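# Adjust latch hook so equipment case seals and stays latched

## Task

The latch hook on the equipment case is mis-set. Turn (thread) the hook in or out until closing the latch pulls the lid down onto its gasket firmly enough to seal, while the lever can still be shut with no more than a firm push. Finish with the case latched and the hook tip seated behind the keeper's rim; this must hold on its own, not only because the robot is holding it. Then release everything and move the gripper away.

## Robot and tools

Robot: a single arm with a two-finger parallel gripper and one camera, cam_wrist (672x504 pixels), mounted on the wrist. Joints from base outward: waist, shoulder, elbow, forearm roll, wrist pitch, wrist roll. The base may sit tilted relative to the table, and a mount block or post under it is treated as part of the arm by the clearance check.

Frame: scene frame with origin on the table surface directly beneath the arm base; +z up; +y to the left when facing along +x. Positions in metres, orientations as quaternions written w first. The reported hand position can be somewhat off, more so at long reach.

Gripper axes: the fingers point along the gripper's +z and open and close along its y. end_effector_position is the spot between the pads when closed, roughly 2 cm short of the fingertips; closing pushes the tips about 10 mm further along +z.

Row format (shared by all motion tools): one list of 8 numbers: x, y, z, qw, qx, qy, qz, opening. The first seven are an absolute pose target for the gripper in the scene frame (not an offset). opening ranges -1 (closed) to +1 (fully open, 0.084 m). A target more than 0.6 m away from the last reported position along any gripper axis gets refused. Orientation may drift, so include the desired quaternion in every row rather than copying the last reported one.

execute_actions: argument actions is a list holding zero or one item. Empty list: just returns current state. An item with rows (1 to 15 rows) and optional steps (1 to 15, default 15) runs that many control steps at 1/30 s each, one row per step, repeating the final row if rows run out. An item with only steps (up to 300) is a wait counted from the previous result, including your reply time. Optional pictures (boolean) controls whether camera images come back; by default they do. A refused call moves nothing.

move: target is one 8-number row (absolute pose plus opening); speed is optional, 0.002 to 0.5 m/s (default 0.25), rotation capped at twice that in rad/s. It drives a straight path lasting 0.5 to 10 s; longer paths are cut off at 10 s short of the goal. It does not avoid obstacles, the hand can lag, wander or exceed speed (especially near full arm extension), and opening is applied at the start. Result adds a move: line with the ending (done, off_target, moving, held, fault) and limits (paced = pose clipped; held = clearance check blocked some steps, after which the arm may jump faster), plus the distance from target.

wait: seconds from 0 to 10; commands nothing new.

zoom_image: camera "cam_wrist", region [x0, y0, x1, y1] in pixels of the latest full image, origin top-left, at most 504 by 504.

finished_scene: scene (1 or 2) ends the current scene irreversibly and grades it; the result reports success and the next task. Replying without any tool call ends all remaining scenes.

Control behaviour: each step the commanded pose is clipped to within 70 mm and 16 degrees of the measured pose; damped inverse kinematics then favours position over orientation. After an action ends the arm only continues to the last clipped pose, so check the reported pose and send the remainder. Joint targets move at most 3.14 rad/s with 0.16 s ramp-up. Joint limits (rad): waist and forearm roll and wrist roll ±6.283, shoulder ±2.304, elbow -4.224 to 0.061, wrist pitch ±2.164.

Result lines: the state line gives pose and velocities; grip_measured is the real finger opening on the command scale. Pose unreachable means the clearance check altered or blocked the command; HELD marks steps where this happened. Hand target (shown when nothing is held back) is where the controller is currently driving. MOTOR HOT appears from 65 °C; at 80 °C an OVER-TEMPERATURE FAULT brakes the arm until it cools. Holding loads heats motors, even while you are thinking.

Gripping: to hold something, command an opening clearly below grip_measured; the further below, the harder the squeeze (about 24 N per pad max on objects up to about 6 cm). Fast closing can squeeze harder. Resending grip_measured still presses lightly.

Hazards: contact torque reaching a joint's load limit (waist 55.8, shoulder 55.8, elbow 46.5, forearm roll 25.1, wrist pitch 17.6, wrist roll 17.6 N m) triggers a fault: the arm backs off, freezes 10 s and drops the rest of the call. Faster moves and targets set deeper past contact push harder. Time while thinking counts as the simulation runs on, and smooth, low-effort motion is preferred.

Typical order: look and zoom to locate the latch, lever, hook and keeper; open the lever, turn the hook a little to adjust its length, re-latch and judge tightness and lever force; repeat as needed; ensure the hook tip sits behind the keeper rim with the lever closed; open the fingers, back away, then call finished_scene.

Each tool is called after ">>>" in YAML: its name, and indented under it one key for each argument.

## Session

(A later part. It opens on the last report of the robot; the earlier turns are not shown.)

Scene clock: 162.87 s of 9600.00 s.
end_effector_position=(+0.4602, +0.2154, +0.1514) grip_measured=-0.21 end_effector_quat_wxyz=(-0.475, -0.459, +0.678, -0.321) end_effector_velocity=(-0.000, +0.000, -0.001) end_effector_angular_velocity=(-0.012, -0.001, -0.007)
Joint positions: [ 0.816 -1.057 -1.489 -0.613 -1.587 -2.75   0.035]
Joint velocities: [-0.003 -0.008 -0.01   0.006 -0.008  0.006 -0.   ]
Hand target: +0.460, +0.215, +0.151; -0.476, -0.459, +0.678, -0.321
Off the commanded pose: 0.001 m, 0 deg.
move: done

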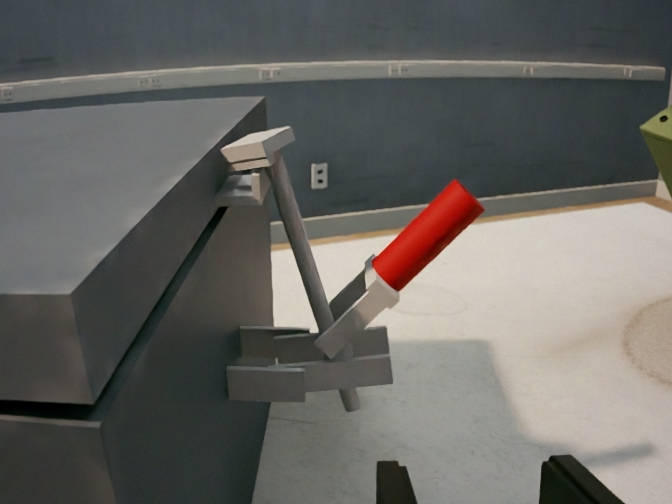

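>>> move:
  target: [0.46,0.14,0.29,0.2,0.4,-0.89,0.05,-0.3]
  speed: 0.3

>>> move:
  target: [0.474,0.043,0.255,0.104,0.322,-0.936,-0.091,-0.3]
  speed: 0.2

Scene clock: 178.60 s of 9600.00 s.
end_effector_position=(+0.4595, +0.1397, +0.2890) grip_measured=-0.32 end_effector_quat_wxyz=(-0.201, -0.401, +0.892, -0.050) end_effector_velocity=(+0.001, -0.001, +0.002) end_effector_angular_velocity=(+0.010, -0.005, -0.005)
Joint positions: [ 0.787 -0.099 -0.717 -0.652 -0.857 -2.658  0.03 ]
Joint velocities: [-0.002  0.013  0.007  0.001  0.007 -0.002 -0.   ]
Hand target: +0.460, +0.140, +0.289; -0.201, -0.401, +0.893, -0.050
Off the commanded pose: 0.001 m, 0 deg.
move: done

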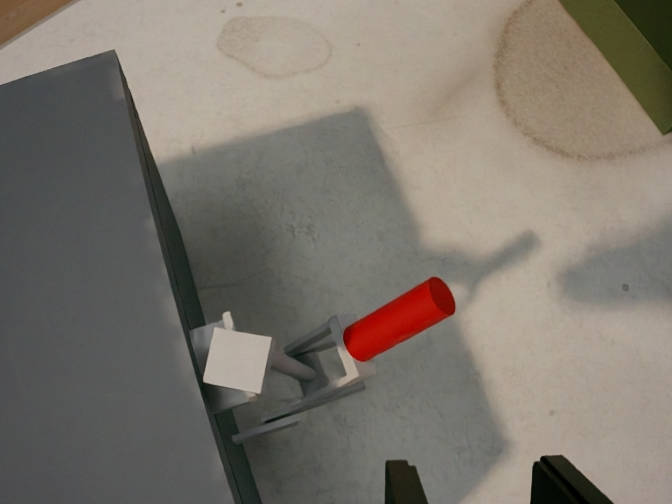

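Scene clock: 180.13 s of 9600.00 s.
end_effector_position=(+0.4734, +0.0440, +0.2548) grip_measured=-0.32 end_effector_quat_wxyz=(-0.105, -0.322, +0.936, +0.092) end_effector_velocity=(-0.000, -0.001, -0.000) end_effector_angular_velocity=(+0.015, +0.009, -0.001)
Joint positions: [ 0.338  0.155 -0.5   -0.421 -0.389 -3.162  0.03 ]
Joint velocities: [-0.017  0.    -0.002  0.058  0.004 -0.072 -0.   ]
Hand target: +0.473, +0.044, +0.255; -0.105, -0.322, +0.936, +0.093
Off the commanded pose: 0.001 m, 0 deg.
move: done

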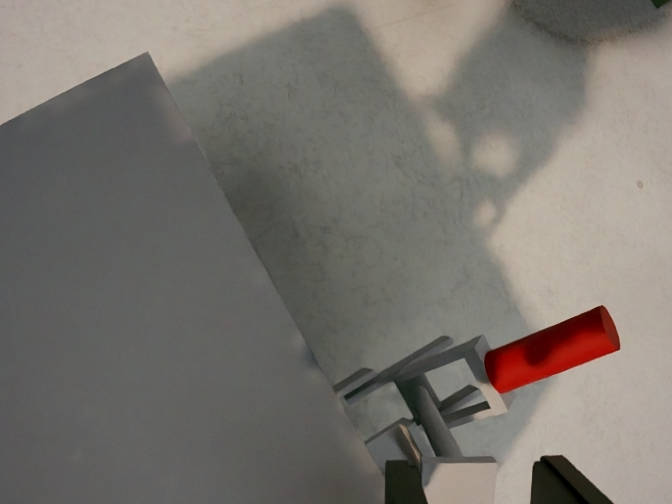

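>>> move:
  target: [0.4668,0.0464,0.229,0.104,0.322,-0.936,-0.091,-0.3]
  speed: 0.03

>>> move:
  target: [0.4668,0.0464,0.229,0.104,0.322,-0.936,-0.091,-0.85]
  speed: 0.03

Scene clock: 184.47 s of 9600.00 s.
end_effector_position=(+0.4681, +0.0457, +0.2308) grip_measured=-0.32 end_effector_quat_wxyz=(-0.104, -0.322, +0.937, +0.090) end_effector_velocity=(-0.001, -0.001, -0.002) end_effector_angular_velocity=(+0.000, -0.006, -0.000)
Joint positions: [ 0.325  0.088 -0.496 -0.512 -0.322 -3.078  0.03 ]
Joint velocities: [-0.002  0.     0.007 -0.021  0.011  0.018 -0.   ]
Hand target: +0.467, +0.046, +0.229; -0.104, -0.322, +0.937, +0.091
Off the commanded pose: 0.002 m, 0 deg.
move: done

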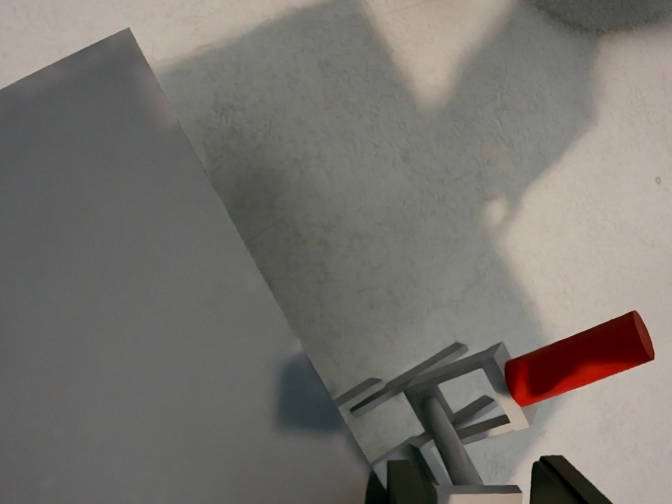

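Scene clock: 185.17 s of 9600.00 s.
end_effector_position=(+0.4671, +0.0467, +0.2291) grip_measured=-0.87 end_effector_quat_wxyz=(-0.103, -0.322, +0.937, +0.091) end_effector_velocity=(-0.000, -0.000, -0.000) end_effector_angular_velocity=(-0.001, +0.001, +0.000)
Joint positions: [ 0.325  0.083 -0.494 -0.514 -0.315 -3.076  0.006]
Joint velocities: [-0.001 -0.001 -0.    -0.001 -0.001  0.     0.   ]
Hand target: +0.467, +0.046, +0.229; -0.104, -0.322, +0.937, +0.091
Off the commanded pose: 0.000 m, 0 deg.
move: done

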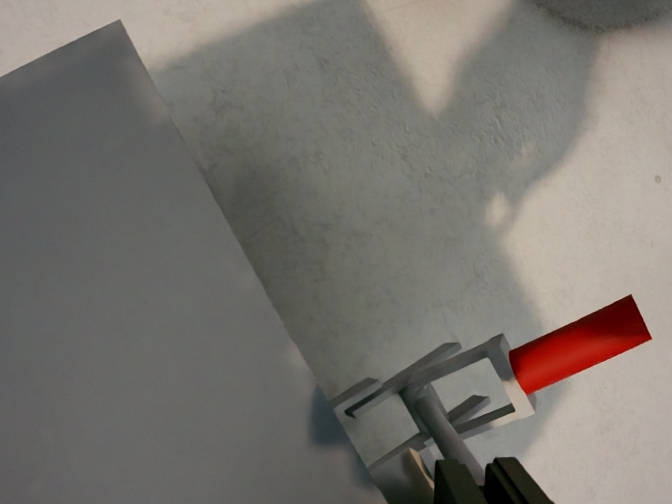

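>>> move:
  target: [0.4575,0.075,0.245,0,0.559,-0.829,0,-1]
  speed: 0.1

>>> move:
  target: [0.4575,0.075,0.224,0,0.559,-0.829,0,-1]
  speed: 0.03

>>> move:
  target: [0.4715,0.066,0.224,0,0.559,-0.829,0,-1]
  speed: 0.015

Scene clock: 202.20 s of 9600.00 s.
end_effector_position=(+0.4584, +0.0744, +0.2448) grip_measured=-1.00 end_effector_quat_wxyz=(+0.001, -0.559, +0.829, -0.001) end_effector_velocity=(+0.000, +0.000, +0.000) end_effector_angular_velocity=(-0.001, -0.008, +0.007)
Joint positions: [ 0.577  0.147 -0.36  -1.451 -0.436 -2.469  0.   ]
Joint velocities: [ 0.005  0.001  0.004 -0.019 -0.005  0.015  0.   ]
Hand target: +0.458, +0.074, +0.245; +0.001, -0.559, +0.829, -0.002
Off the commanded pose: 0.001 m, 0 deg.
move: done

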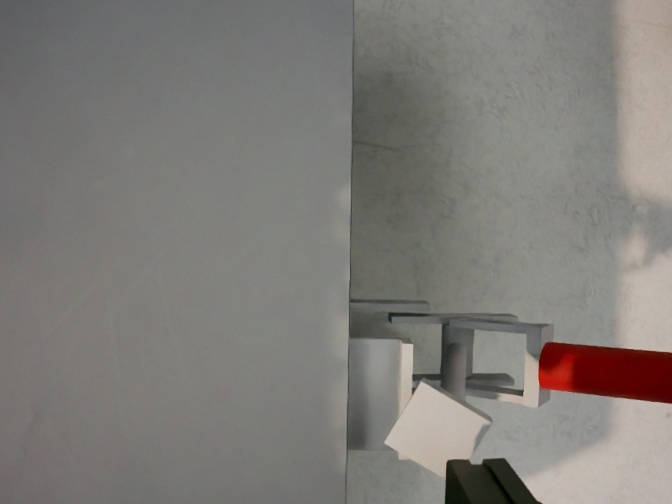

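Scene clock: 203.20 s of 9600.00 s.
end_effector_position=(+0.4589, +0.0766, +0.2256) grip_measured=-1.00 end_effector_quat_wxyz=(+0.003, -0.558, +0.830, +0.002) end_effector_velocity=(-0.002, -0.002, -0.002) end_effector_angular_velocity=(-0.000, -0.002, +0.002)
Joint positions: [ 0.55   0.081 -0.37  -1.603 -0.414 -2.33   0.   ]
Joint velocities: [-0.004 -0.002  0.007 -0.03   0.     0.027  0.   ]
Hand target: +0.458, +0.075, +0.224; +0.000, -0.559, +0.829, +0.000
Off the commanded pose: 0.003 m, 0 deg.
move: done

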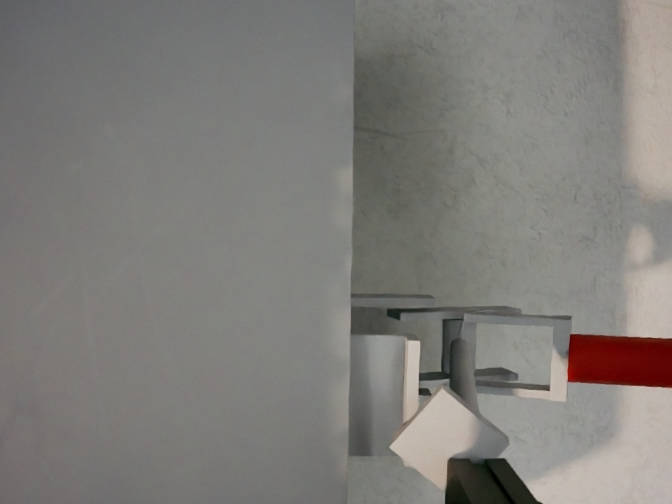

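Scene clock: 204.53 s of 9600.00 s.
end_effector_position=(+0.4696, +0.0707, +0.2249) grip_measured=-1.00 end_effector_quat_wxyz=(+0.003, -0.560, +0.829, +0.008) end_effector_velocity=(+0.000, +0.000, -0.000) end_effector_angular_velocity=(+0.005, +0.004, +0.002)
Joint positions: [ 0.509  0.086 -0.389 -1.577 -0.383 -2.399  0.   ]
Joint velocities: [-0.005 -0.    -0.002  0.007  0.008 -0.013  0.   ]
Hand target: +0.471, +0.066, +0.224; -0.000, -0.559, +0.829, +0.000
Off the commanded pose: 0.005 m, 1 deg.
move: off_target

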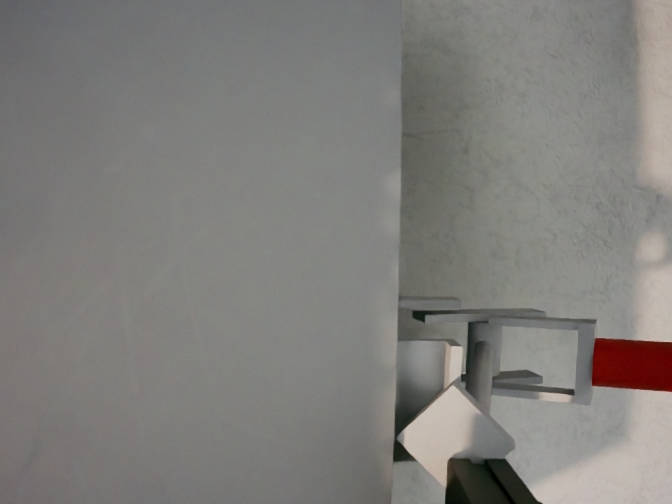

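>>> move:
  target: [0.465,0.085,0.27,0,0.559,-0.829,0,-1]
  speed: 0.05

Scene clock: 208.97 s of 9600.00 s.
end_effector_position=(+0.4650, +0.0847, +0.2697) grip_measured=-1.00 end_effector_quat_wxyz=(-0.000, -0.559, +0.829, -0.000) end_effector_velocity=(+0.000, +0.001, +0.002) end_effector_angular_velocity=(-0.000, +0.001, +0.001)
Joint positions: [ 0.634  0.199 -0.383 -1.26  -0.479 -2.628  0.   ]
Joint velocities: [ 0.005  0.005 -0.002  0.016 -0.005 -0.014  0.   ]
Hand target: +0.465, +0.085, +0.270; -0.000, -0.559, +0.829, -0.000
Off the commanded pose: 0.000 m, 0 deg.
move: done

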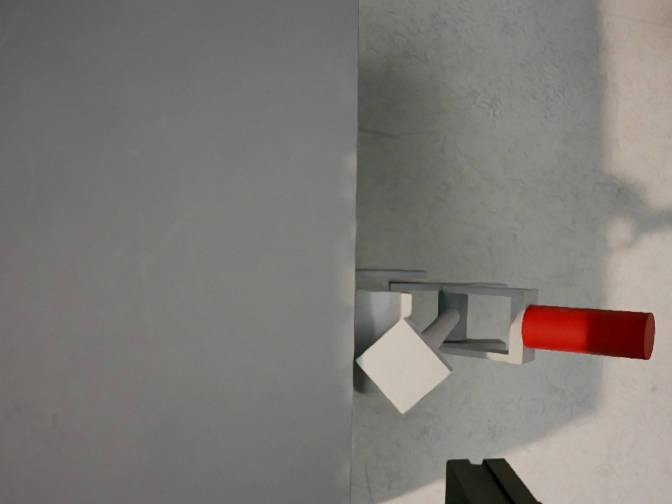

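>>> move:
  target: [0.4639,0.0819,0.224,0,0.559,-0.829,0,-1]
  speed: 0.04

>>> move:
  target: [0.474,0.0724,0.224,0,0.559,-0.829,0,-1]
  speed: 0.015

Scene clock: 217.97 s of 9600.00 s.
end_effector_position=(+0.4640, +0.0820, +0.2244) grip_measured=-1.00 end_effector_quat_wxyz=(+0.000, -0.559, +0.829, +0.000) end_effector_velocity=(+0.000, -0.000, -0.002) end_effector_angular_velocity=(+0.001, -0.003, -0.001)
Joint positions: [ 0.561  0.061 -0.391 -1.58  -0.422 -2.344  0.   ]
Joint velocities: [-0.002 -0.006  0.001 -0.024  0.     0.024  0.   ]
Hand target: +0.464, +0.082, +0.224; +0.000, -0.559, +0.829, +0.000
Off the commanded pose: 0.000 m, 0 deg.
move: done

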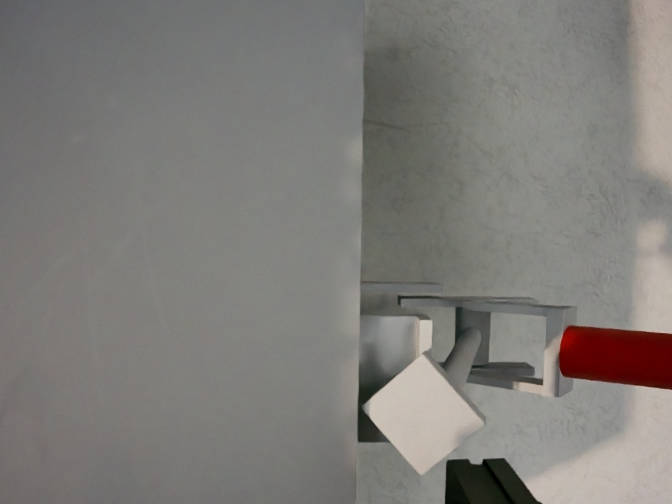

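Scene clock: 219.10 s of 9600.00 s.
end_effector_position=(+0.4738, +0.0725, +0.2240) grip_measured=-1.00 end_effector_quat_wxyz=(-0.000, -0.559, +0.829, -0.000) end_effector_velocity=(+0.002, -0.001, -0.000) end_effector_angular_velocity=(+0.001, +0.001, +0.000)
Joint positions: [ 0.522  0.07  -0.403 -1.564 -0.406 -2.398  0.   ]
Joint velocities: [-0.006  0.001 -0.004  0.005  0.004 -0.012  0.   ]
Hand target: +0.474, +0.072, +0.224; -0.000, -0.559, +0.829, +0.000
Off the commanded pose: 0.000 m, 0 deg.
move: done

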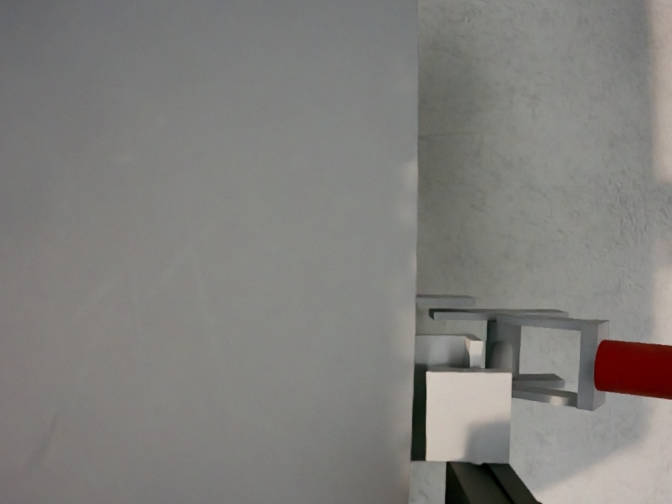

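>>> move:
  target: [0.474,0.07,0.27,0,0.707,0.707,0,0]
  speed: 0.5

>>> move:
  target: [0.474,0.055,0.27,0,0.866,-0.5,0,0]
  speed: 0.5

>>> move:
  target: [0.472,0.05,0.24,0.136,-0.189,-0.972,-0.027,0]
  speed: 0.5

Scene clock: 226.70 s of 9600.00 s.
end_effector_position=(+0.4739, +0.0699, +0.2699) grip_measured=-0.01 end_effector_quat_wxyz=(-0.001, +0.707, +0.707, -0.001) end_effector_velocity=(+0.000, +0.000, -0.000) end_effector_angular_velocity=(-0.002, -0.008, -0.008)
Joint positions: [ 0.578  0.222 -0.387 -1.233 -0.457  0.048  0.044]
Joint velocities: [ 0.005  0.     0.004 -0.022 -0.004  0.033 -0.   ]
Hand target: +0.474, +0.070, +0.270; -0.000, +0.707, +0.707, -0.000
Off the commanded pose: 0.000 m, 0 deg.
move: done

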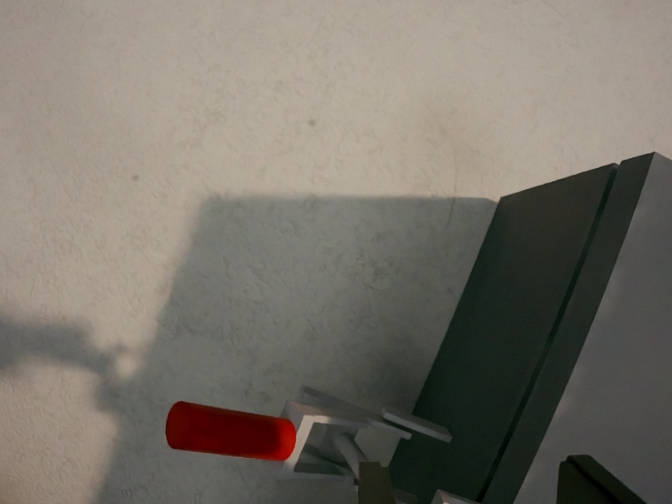

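Scene clock: 230.03 s of 9600.00 s.
end_effector_position=(+0.4740, +0.0551, +0.2700) grip_measured=-0.01 end_effector_quat_wxyz=(+0.000, +0.866, -0.500, -0.001) end_effector_velocity=(+0.000, -0.000, -0.000) end_effector_angular_velocity=(-0.004, -0.009, -0.008)
Joint positions: [ 0.533  0.252 -0.371 -1.224 -0.437  2.615  0.044]
Joint velocities: [ 0.006  0.     0.004 -0.027 -0.006  0.038 -0.   ]
Hand target: +0.474, +0.055, +0.270; +0.000, +0.866, -0.500, -0.000
Off the commanded pose: 0.000 m, 0 deg.
move: done

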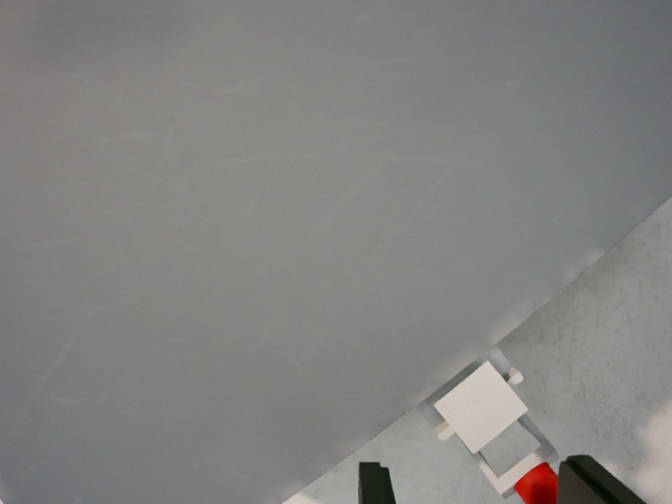

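Scene clock: 233.13 s of 9600.00 s.
end_effector_position=(+0.4713, +0.0504, +0.2403) grip_measured=-0.01 end_effector_quat_wxyz=(-0.138, +0.188, +0.972, +0.028) end_effector_velocity=(+0.000, +0.000, -0.000) end_effector_angular_velocity=(-0.004, -0.002, -0.012)
Joint positions: [ 0.342  0.106 -0.505 -0.466 -0.352  4.218  0.044]
Joint velocities: [ 0.002  0.     0.001 -0.01   0.002  0.024 -0.   ]
Hand target: +0.471, +0.050, +0.240; -0.138, +0.189, +0.972, +0.028
Off the commanded pose: 0.001 m, 0 deg.
move: done

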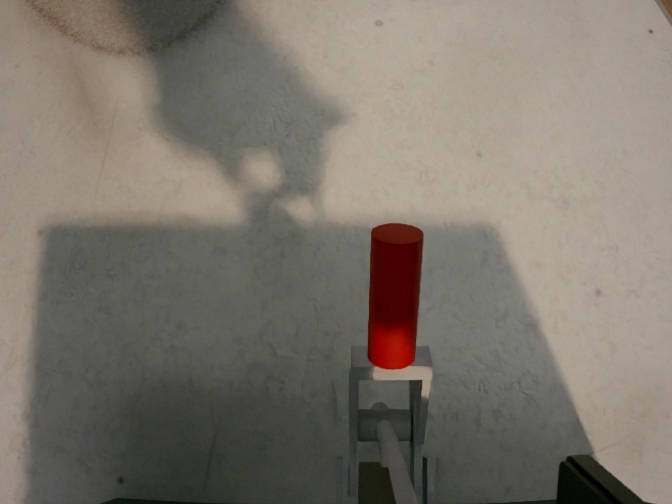

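>>> move:
  target: [0.480,0.032,0.24,0.136,-0.189,-0.972,-0.027,0]
  speed: 0.1

Scene clock: 240.00 s of 9600.00 s.
end_effector_position=(+0.4799, +0.0324, +0.2400) grip_measured=-0.01 end_effector_quat_wxyz=(-0.136, +0.189, +0.972, +0.027) end_effector_velocity=(+0.000, -0.002, -0.000) end_effector_angular_velocity=(+0.002, +0.002, +0.001)
Joint positions: [ 0.287  0.117 -0.515 -0.417 -0.355  4.119  0.044]
Joint velocities: [-0.007  0.    -0.001  0.013 -0.    -0.02   0.   ]
Hand target: +0.480, +0.032, +0.240; -0.136, +0.189, +0.972, +0.027
Off the commanded pose: 0.000 m, 0 deg.
move: done

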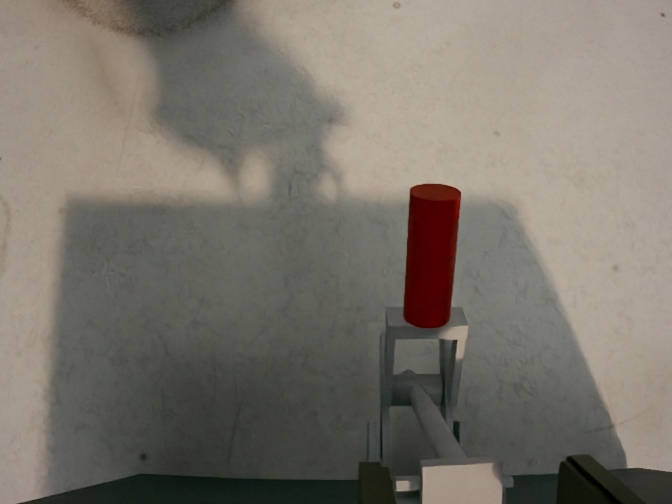

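>>> move:
  target: [0.4726,0.035,0.2195,0.136,-0.189,-0.972,-0.027,0]
  speed: 0.04

>>> move:
  target: [0.4726,0.035,0.2195,0.136,-0.189,-0.972,-0.027,-0.85]

Scene clock: 243.83 s of 9600.00 s.
end_effector_position=(+0.4726, +0.0349, +0.2198) grip_measured=-0.01 end_effector_quat_wxyz=(-0.136, +0.189, +0.972, +0.027) end_effector_velocity=(+0.001, +0.001, -0.002) end_effector_angular_velocity=(-0.001, -0.004, -0.001)
Joint positions: [ 0.28   0.061 -0.507 -0.495 -0.297  4.195  0.044]
Joint velocities: [ 0.001 -0.005 -0.001 -0.02   0.006  0.022  0.   ]
Hand target: +0.473, +0.035, +0.220; -0.136, +0.189, +0.972, +0.027
Off the commanded pose: 0.000 m, 0 deg.
move: done

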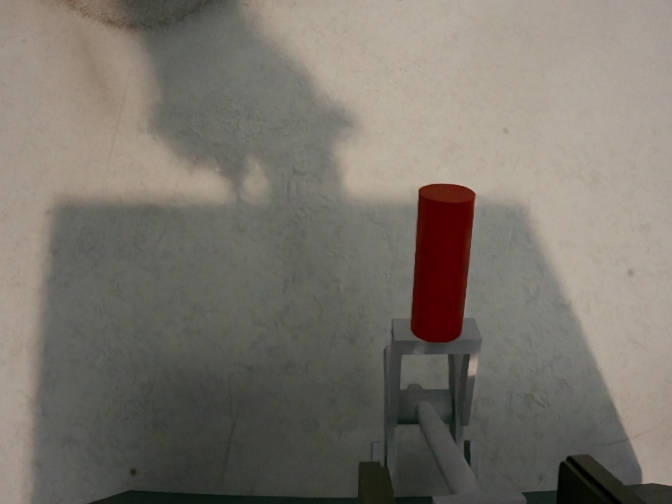

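Scene clock: 244.53 s of 9600.00 s.
end_effector_position=(+0.4727, +0.0350, +0.2196) grip_measured=-0.51 end_effector_quat_wxyz=(-0.136, +0.189, +0.972, +0.027) end_effector_velocity=(+0.000, +0.000, -0.000) end_effector_angular_velocity=(+0.001, -0.001, +0.001)
Joint positions: [ 0.28   0.061 -0.508 -0.496 -0.297  4.196  0.022]
Joint velocities: [-0.    -0.001 -0.    -0.001  0.001 -0.     0.   ]
Hand target: +0.473, +0.035, +0.220; -0.136, +0.189, +0.972, +0.027
Off the commanded pose: 0.000 m, 0 deg.
move: done

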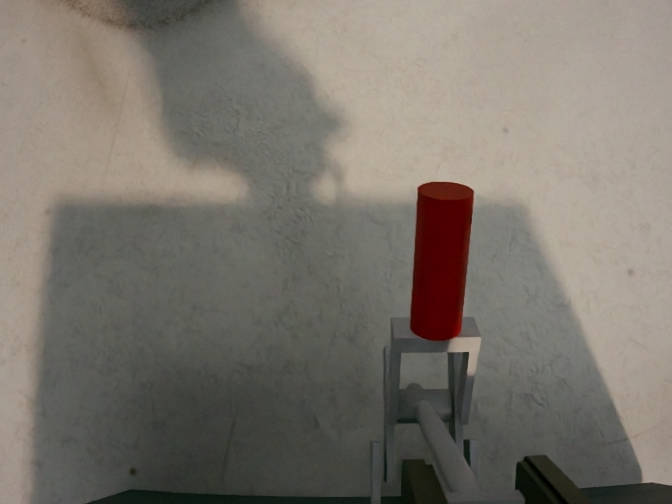

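>>> move:
  target: [0.4752,0.034,0.229,0.136,-0.189,-0.972,-0.027,-0.85]
  speed: 0.04

>>> move:
  target: [0.4445,0.046,0.234,0,-0.191,-0.982,0,-0.85]
  speed: 0.1

>>> move:
  target: [0.4445,0.046,0.234,0,0.94,-0.342,0,-0.85]
  speed: 0.5

>>> move:
  target: [0.4445,0.046,0.234,0,0.191,0.982,0,-0.85]
  speed: 0.5

Scene clock: 248.97 s of 9600.00 s.
end_effector_position=(+0.4749, +0.0340, +0.2288) grip_measured=-0.51 end_effector_quat_wxyz=(-0.136, +0.189, +0.972, +0.027) end_effector_velocity=(+0.001, -0.000, +0.002) end_effector_angular_velocity=(+0.000, +0.000, +0.001)
Joint positions: [ 0.284  0.087 -0.508 -0.459 -0.322  4.161  0.022]
Joint velocities: [-0.     0.004 -0.001  0.007 -0.005 -0.008  0.   ]
Hand target: +0.475, +0.034, +0.229; -0.136, +0.189, +0.972, +0.027
Off the commanded pose: 0.000 m, 0 deg.
move: done

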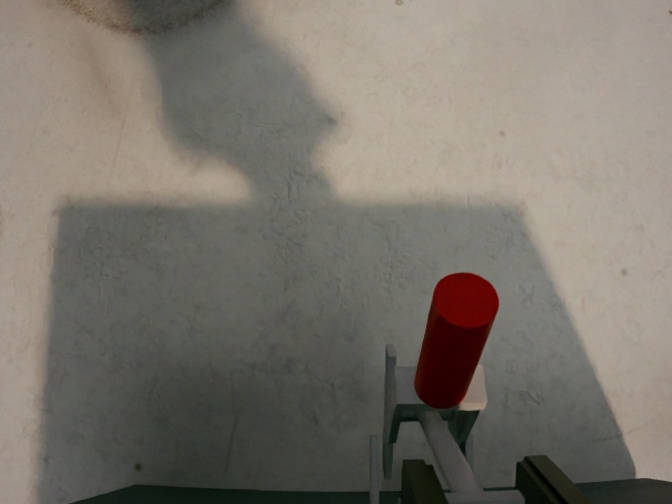

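Scene clock: 250.93 s of 9600.00 s.
end_effector_position=(+0.4453, +0.0456, +0.2339) grip_measured=-0.51 end_effector_quat_wxyz=(+0.001, +0.191, +0.982, -0.000) end_effector_velocity=(-0.001, -0.001, -0.000) end_effector_angular_velocity=(-0.003, -0.014, -0.001)
Joint positions: [ 0.486  0.176 -0.303 -1.589 -0.39   5.446  0.022]
Joint velocities: [ 0.005  0.001  0.009 -0.046 -0.01   0.051 -0.   ]
Hand target: +0.445, +0.045, +0.234; +0.002, +0.191, +0.982, -0.000
Off the commanded pose: 0.001 m, 0 deg.
move: done

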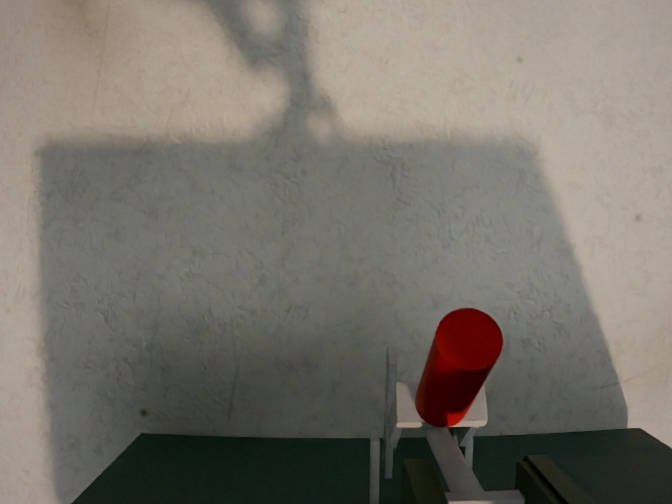

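Scene clock: 254.47 s of 9600.00 s.
end_effector_position=(+0.4448, +0.0460, +0.2340) grip_measured=-0.51 end_effector_quat_wxyz=(-0.001, +0.940, -0.342, +0.001) end_effector_velocity=(-0.001, +0.000, +0.000) end_effector_angular_velocity=(-0.003, +0.014, +0.009)
Joint positions: [ 0.487  0.177 -0.302 -1.59  -0.389  2.621  0.022]
Joint velocities: [ 0.    -0.003 -0.005  0.044  0.002 -0.05  -0.   ]
Hand target: +0.444, +0.046, +0.234; -0.000, +0.940, -0.342, +0.000
Off the commanded pose: 0.000 m, 0 deg.
move: done

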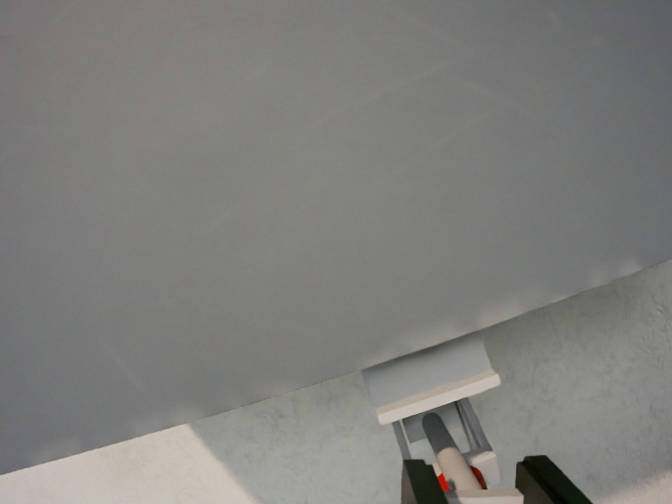

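Scene clock: 258.00 s of 9600.00 s.
end_effector_position=(+0.4440, +0.0459, +0.2339) grip_measured=-0.51 end_effector_quat_wxyz=(-0.001, +0.190, +0.982, -0.000) end_effector_velocity=(+0.002, +0.001, +0.000) end_effector_angular_velocity=(+0.001, -0.017, -0.008)
Joint positions: [ 0.486  0.176 -0.303 -1.579 -0.388  5.437  0.022]
Joint velocities: [ 0.004  0.002  0.006 -0.047 -0.007  0.057 -0.   ]
Hand target: +0.445, +0.046, +0.234; -0.000, +0.191, +0.982, -0.000
Off the commanded pose: 0.001 m, 0 deg.
move: done

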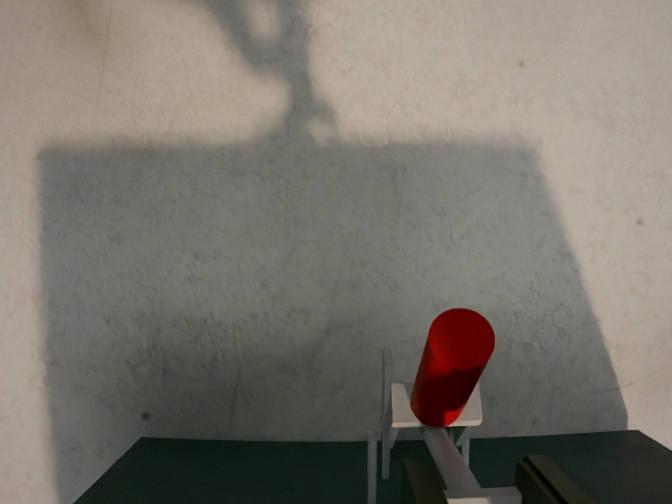

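>>> move:
  target: [0.4445,0.046,0.234,0,0.94,-0.342,0,-0.85]
  speed: 0.5

>>> move:
  target: [0.4445,0.046,0.234,0,0.766,0.643,0,-0.85]
  speed: 0.5

>>> move:
  target: [0.4445,0.046,0.234,0,0.191,0.982,0,-0.85]
  speed: 0.5

Scene clock: 263.67 s of 9600.00 s.
end_effector_position=(+0.4447, +0.0460, +0.2340) grip_measured=-0.51 end_effector_quat_wxyz=(-0.001, +0.940, -0.342, +0.001) end_effector_velocity=(-0.002, -0.001, -0.000) end_effector_angular_velocity=(-0.006, +0.014, +0.008)
Joint positions: [ 0.487  0.177 -0.302 -1.59  -0.389  2.621  0.022]
Joint velocities: [ 0.    -0.003 -0.004  0.043 -0.001 -0.048 -0.   ]
Hand target: +0.444, +0.046, +0.234; -0.000, +0.940, -0.342, +0.000
Off the commanded pose: 0.000 m, 0 deg.
move: done

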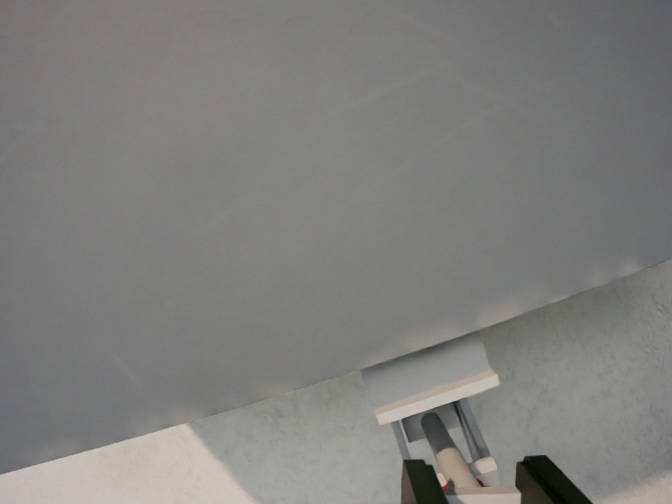

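Scene clock: 266.47 s of 9600.00 s.
end_effector_position=(+0.4450, +0.0459, +0.2341) grip_measured=-0.51 end_effector_quat_wxyz=(+0.001, +0.766, +0.643, +0.001) end_effector_velocity=(-0.001, +0.001, +0.000) end_effector_angular_velocity=(-0.001, +0.014, +0.007)
Joint positions: [ 0.487  0.177 -0.302 -1.59  -0.39   0.527  0.022]
Joint velocities: [ 0.    -0.003 -0.006  0.043  0.004 -0.048 -0.   ]
Hand target: +0.444, +0.046, +0.234; +0.000, +0.766, +0.643, +0.000
Off the commanded pose: 0.000 m, 0 deg.
move: done

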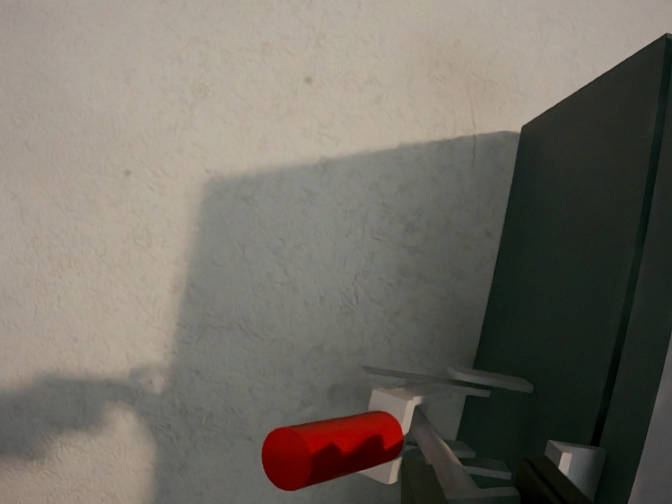

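Scene clock: 268.53 s of 9600.00 s.
end_effector_position=(+0.4449, +0.0462, +0.2341) grip_measured=-0.51 end_effector_quat_wxyz=(+0.001, +0.191, +0.982, +0.001) end_effector_velocity=(-0.001, -0.001, -0.000) end_effector_angular_velocity=(-0.005, +0.012, +0.008)
Joint positions: [ 0.487  0.177 -0.302 -1.59  -0.389 -0.834  0.022]
Joint velocities: [-0.    -0.003 -0.005  0.04  -0.    -0.046  0.   ]
Hand target: +0.444, +0.046, +0.234; +0.000, +0.191, +0.982, +0.000
Off the commanded pose: 0.001 m, 0 deg.
move: done

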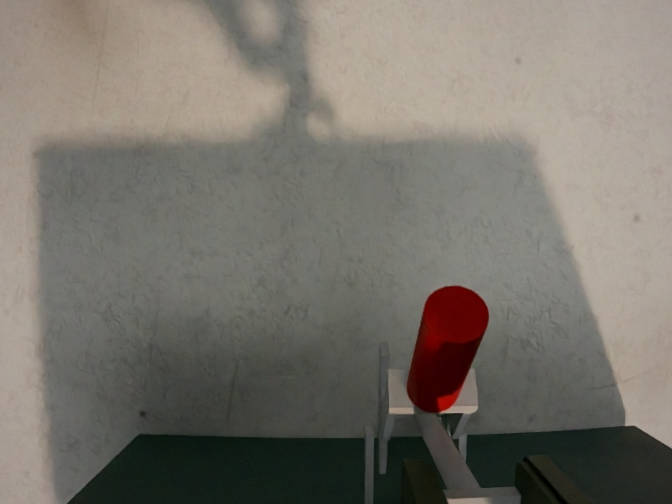

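>>> move:
  target: [0.4445,0.045,0.2355,0,-0.574,0.819,0,-0.85]
  speed: 0.5

>>> move:
  target: [0.4445,0.045,0.237,0,-0.982,0.191,0,-0.85]
  speed: 0.5

Scene clock: 275.20 s of 9600.00 s.
end_effector_position=(+0.4449, +0.0450, +0.2356) grip_measured=-0.51 end_effector_quat_wxyz=(+0.001, -0.574, +0.819, -0.000) end_effector_velocity=(-0.001, +0.000, -0.000) end_effector_angular_velocity=(-0.002, +0.013, +0.008)
Joint positions: [ 0.486  0.184 -0.3   -1.576 -0.389 -2.457  0.022]
Joint velocities: [-0.    -0.003 -0.006  0.039  0.002 -0.045 -0.   ]
Hand target: +0.444, +0.045, +0.235; +0.000, -0.574, +0.819, -0.000
Off the commanded pose: 0.000 m, 0 deg.
move: done

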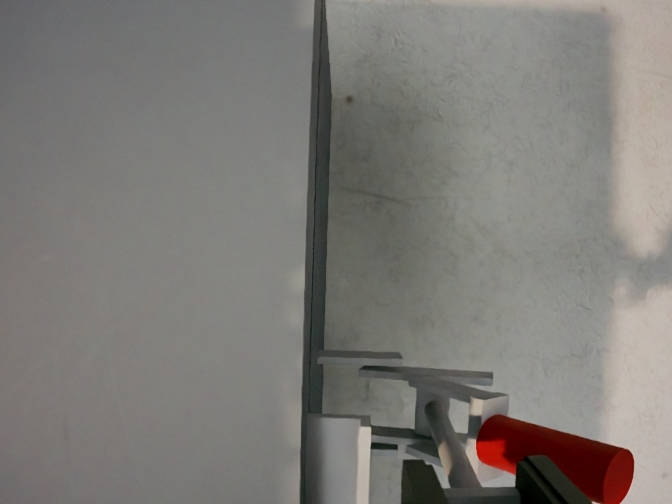

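Scene clock: 277.47 s of 9600.00 s.
end_effector_position=(+0.4446, +0.0450, +0.2370) grip_measured=-0.51 end_effector_quat_wxyz=(-0.000, +0.982, -0.191, +0.001) end_effector_velocity=(-0.001, -0.000, -0.000) end_effector_angular_velocity=(-0.004, +0.013, +0.009)
Joint positions: [ 0.488  0.19  -0.299 -1.562 -0.39  -4.005  0.022]
Joint velocities: [-0.    -0.003 -0.005  0.038  0.    -0.045 -0.   ]
Hand target: +0.444, +0.045, +0.237; -0.000, +0.982, -0.191, +0.000
Off the commanded pose: 0.000 m, 0 deg.
move: done

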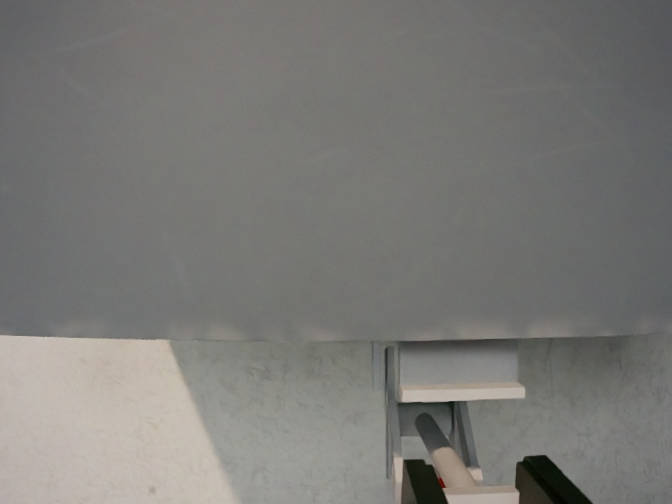

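>>> move:
  target: [0.4735,0.0335,0.232,-0.027,0.972,-0.189,-0.136,-0.85]
  speed: 0.1

>>> move:
  target: [0.4735,0.0335,0.232,-0.027,0.972,-0.189,-0.136,0]

>>> move:
  target: [0.478,0.0317,0.249,-0.027,0.972,-0.189,-0.136,0]
  speed: 0.2

>>> move:
  target: [0.478,0.0317,0.249,0.135,-0.146,-0.979,-0.033,0]
  speed: 0.5

>>> move:
  target: [0.478,0.0317,0.249,-0.039,0.985,-0.103,-0.133,0]
  speed: 0.5

>>> move:
  target: [0.478,0.0317,0.249,0.131,-0.060,-0.988,-0.045,0]
  speed: 0.5

>>> move:
  target: [0.478,0.0317,0.249,0.136,-0.189,-0.972,-0.027,0]
  speed: 0.5

Scene clock: 286.43 s of 9600.00 s.
end_effector_position=(+0.4709, +0.0338, +0.2318) grip_measured=-0.51 end_effector_quat_wxyz=(-0.026, +0.972, -0.188, -0.139) end_effector_velocity=(+0.000, -0.000, +0.000) end_effector_angular_velocity=(+0.014, +0.010, +0.001)
Joint positions: [ 0.288  0.099 -0.5   -0.451 -0.33  -5.269  0.021]
Joint velocities: [-0.012 -0.002 -0.006  0.064 -0.    -0.076 -0.   ]
Hand target: +0.473, +0.034, +0.232; -0.027, +0.972, -0.189, -0.138
Off the commanded pose: 0.003 m, 0 deg.
move: done

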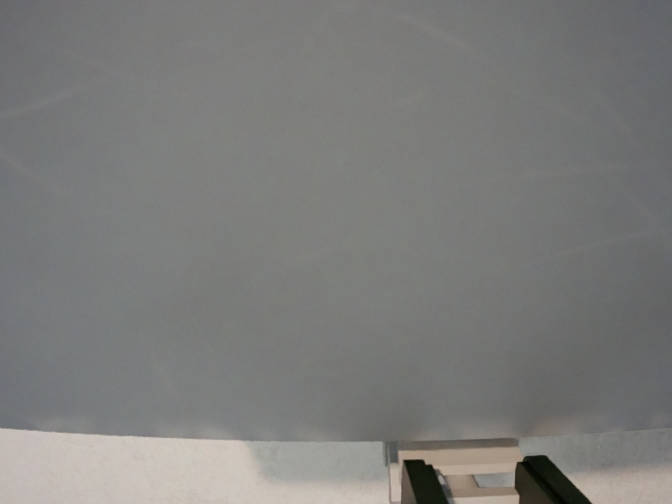

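Scene clock: 287.13 s of 9600.00 s.
end_effector_position=(+0.4735, +0.0335, +0.2320) grip_measured=-0.01 end_effector_quat_wxyz=(-0.027, +0.972, -0.189, -0.136) end_effector_velocity=(-0.001, -0.000, -0.000) end_effector_angular_velocity=(-0.001, +0.001, +0.001)
Joint positions: [ 0.286  0.099 -0.503 -0.453 -0.328 -5.269  0.044]
Joint velocities: [-0.    -0.     0.001 -0.001 -0.001  0.001  0.   ]
Hand target: +0.473, +0.034, +0.232; -0.027, +0.972, -0.189, -0.136
Off the commanded pose: 0.000 m, 0 deg.
move: done

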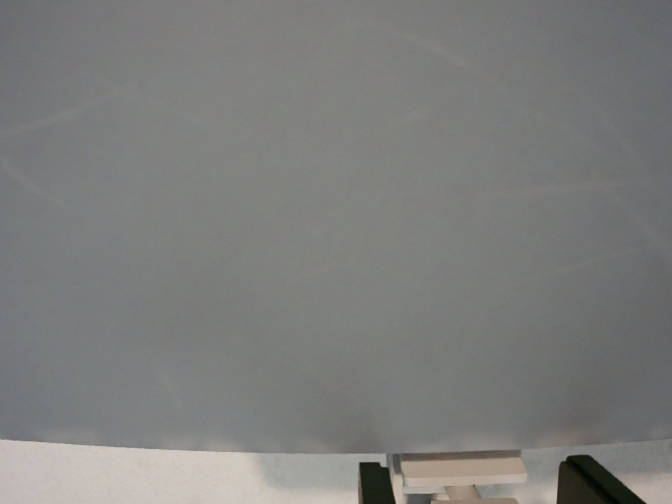

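Scene clock: 287.90 s of 9600.00 s.
end_effector_position=(+0.4779, +0.0318, +0.2487) grip_measured=-0.01 end_effector_quat_wxyz=(-0.027, +0.972, -0.189, -0.136) end_effector_velocity=(+0.000, -0.000, +0.002) end_effector_angular_velocity=(+0.000, +0.001, +0.000)
Joint positions: [ 0.294  0.146 -0.506 -0.401 -0.376 -5.317  0.044]
Joint velocities: [ 0.     0.005 -0.     0.008 -0.006 -0.008  0.   ]
Hand target: +0.478, +0.032, +0.249; -0.027, +0.972, -0.189, -0.136
Off the commanded pose: 0.000 m, 0 deg.
move: done

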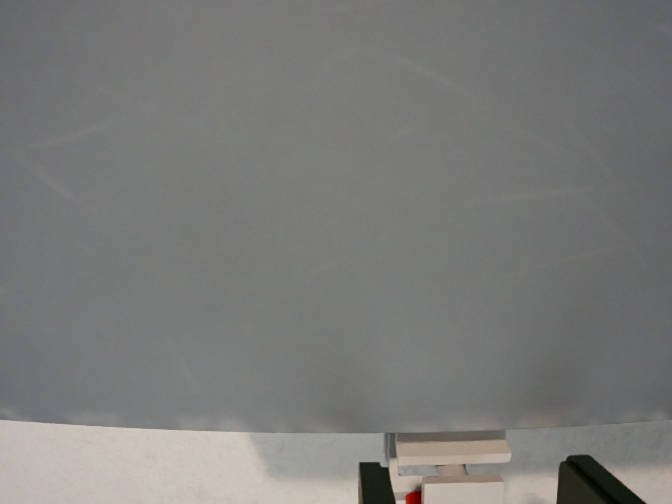

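Scene clock: 291.70 s of 9600.00 s.
end_effector_position=(+0.4780, +0.0317, +0.2490) grip_measured=-0.01 end_effector_quat_wxyz=(-0.135, +0.146, +0.979, +0.034) end_effector_velocity=(+0.001, +0.000, +0.000) end_effector_angular_velocity=(-0.016, -0.005, -0.004)
Joint positions: [ 0.293  0.146 -0.507 -0.393 -0.376 -2.274  0.044]
Joint velocities: [ 0.012 -0.001  0.    -0.05  -0.005  0.065 -0.   ]
Hand target: +0.478, +0.032, +0.249; -0.135, +0.146, +0.979, +0.033
Off the commanded pose: 0.000 m, 0 deg.
move: done

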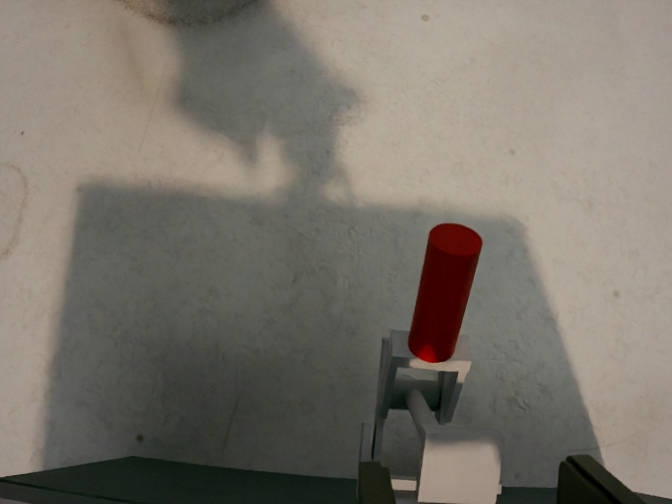

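Scene clock: 295.50 s of 9600.00 s.
end_effector_position=(+0.4780, +0.0317, +0.2490) grip_measured=-0.01 end_effector_quat_wxyz=(-0.040, +0.985, -0.103, -0.133) end_effector_velocity=(+0.000, +0.000, +0.000) end_effector_angular_velocity=(-0.016, -0.005, -0.002)
Joint positions: [ 0.293  0.147 -0.506 -0.394 -0.375  0.781  0.044]
Joint velocities: [ 0.012 -0.001  0.    -0.052 -0.006  0.066 -0.   ]
Hand target: +0.478, +0.032, +0.249; -0.039, +0.985, -0.103, -0.133
Off the commanded pose: 0.000 m, 0 deg.
move: done

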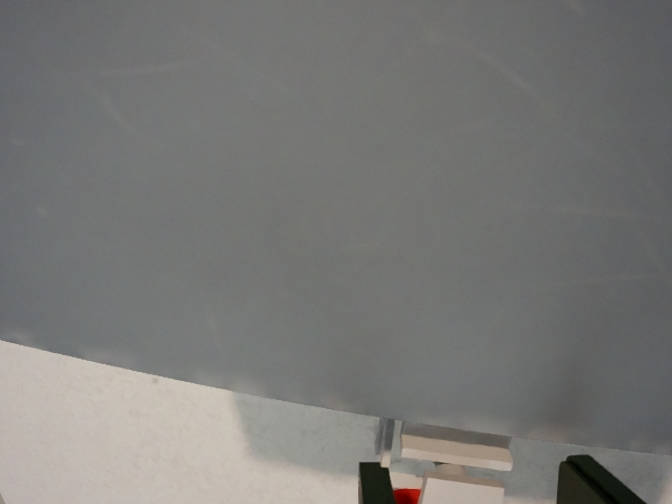

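Scene clock: 299.30 s of 9600.00 s.
end_effector_position=(+0.4780, +0.0317, +0.2490) grip_measured=-0.01 end_effector_quat_wxyz=(-0.131, +0.060, +0.988, +0.046) end_effector_velocity=(+0.000, +0.000, +0.000) end_effector_angular_velocity=(-0.017, -0.005, -0.004)
Joint positions: [ 0.292  0.147 -0.506 -0.393 -0.375  3.834  0.044]
Joint velocities: [ 0.012 -0.     0.001 -0.052 -0.005  0.068 -0.   ]
Hand target: +0.478, +0.032, +0.249; -0.131, +0.060, +0.989, +0.045
Off the commanded pose: 0.000 m, 0 deg.
move: done

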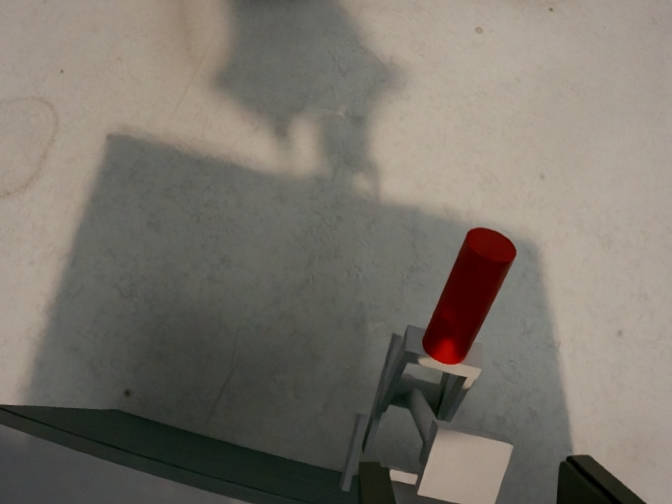

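Scene clock: 300.20 s of 9600.00 s.
end_effector_position=(+0.4780, +0.0317, +0.2490) grip_measured=-0.01 end_effector_quat_wxyz=(-0.136, +0.189, +0.972, +0.027) end_effector_velocity=(+0.000, +0.000, +0.000) end_effector_angular_velocity=(-0.010, -0.002, -0.009)
Joint positions: [ 0.293  0.147 -0.506 -0.397 -0.376  4.102  0.044]
Joint velocities: [ 0.007  0.     0.001 -0.028 -0.002  0.043 -0.   ]
Hand target: +0.478, +0.032, +0.249; -0.136, +0.189, +0.972, +0.027
Off the commanded pose: 0.000 m, 0 deg.
move: done

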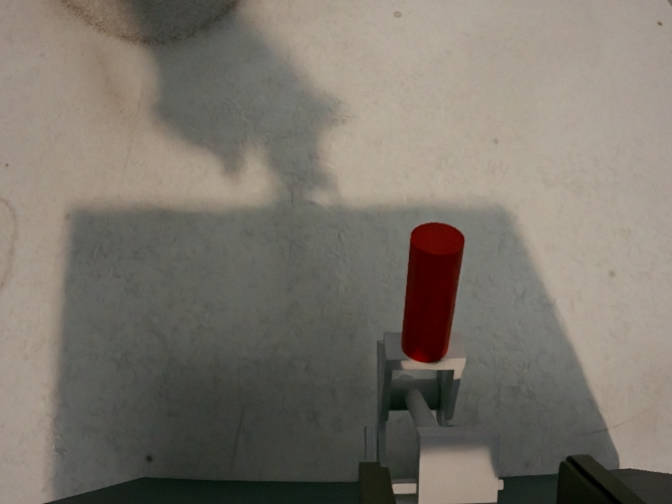

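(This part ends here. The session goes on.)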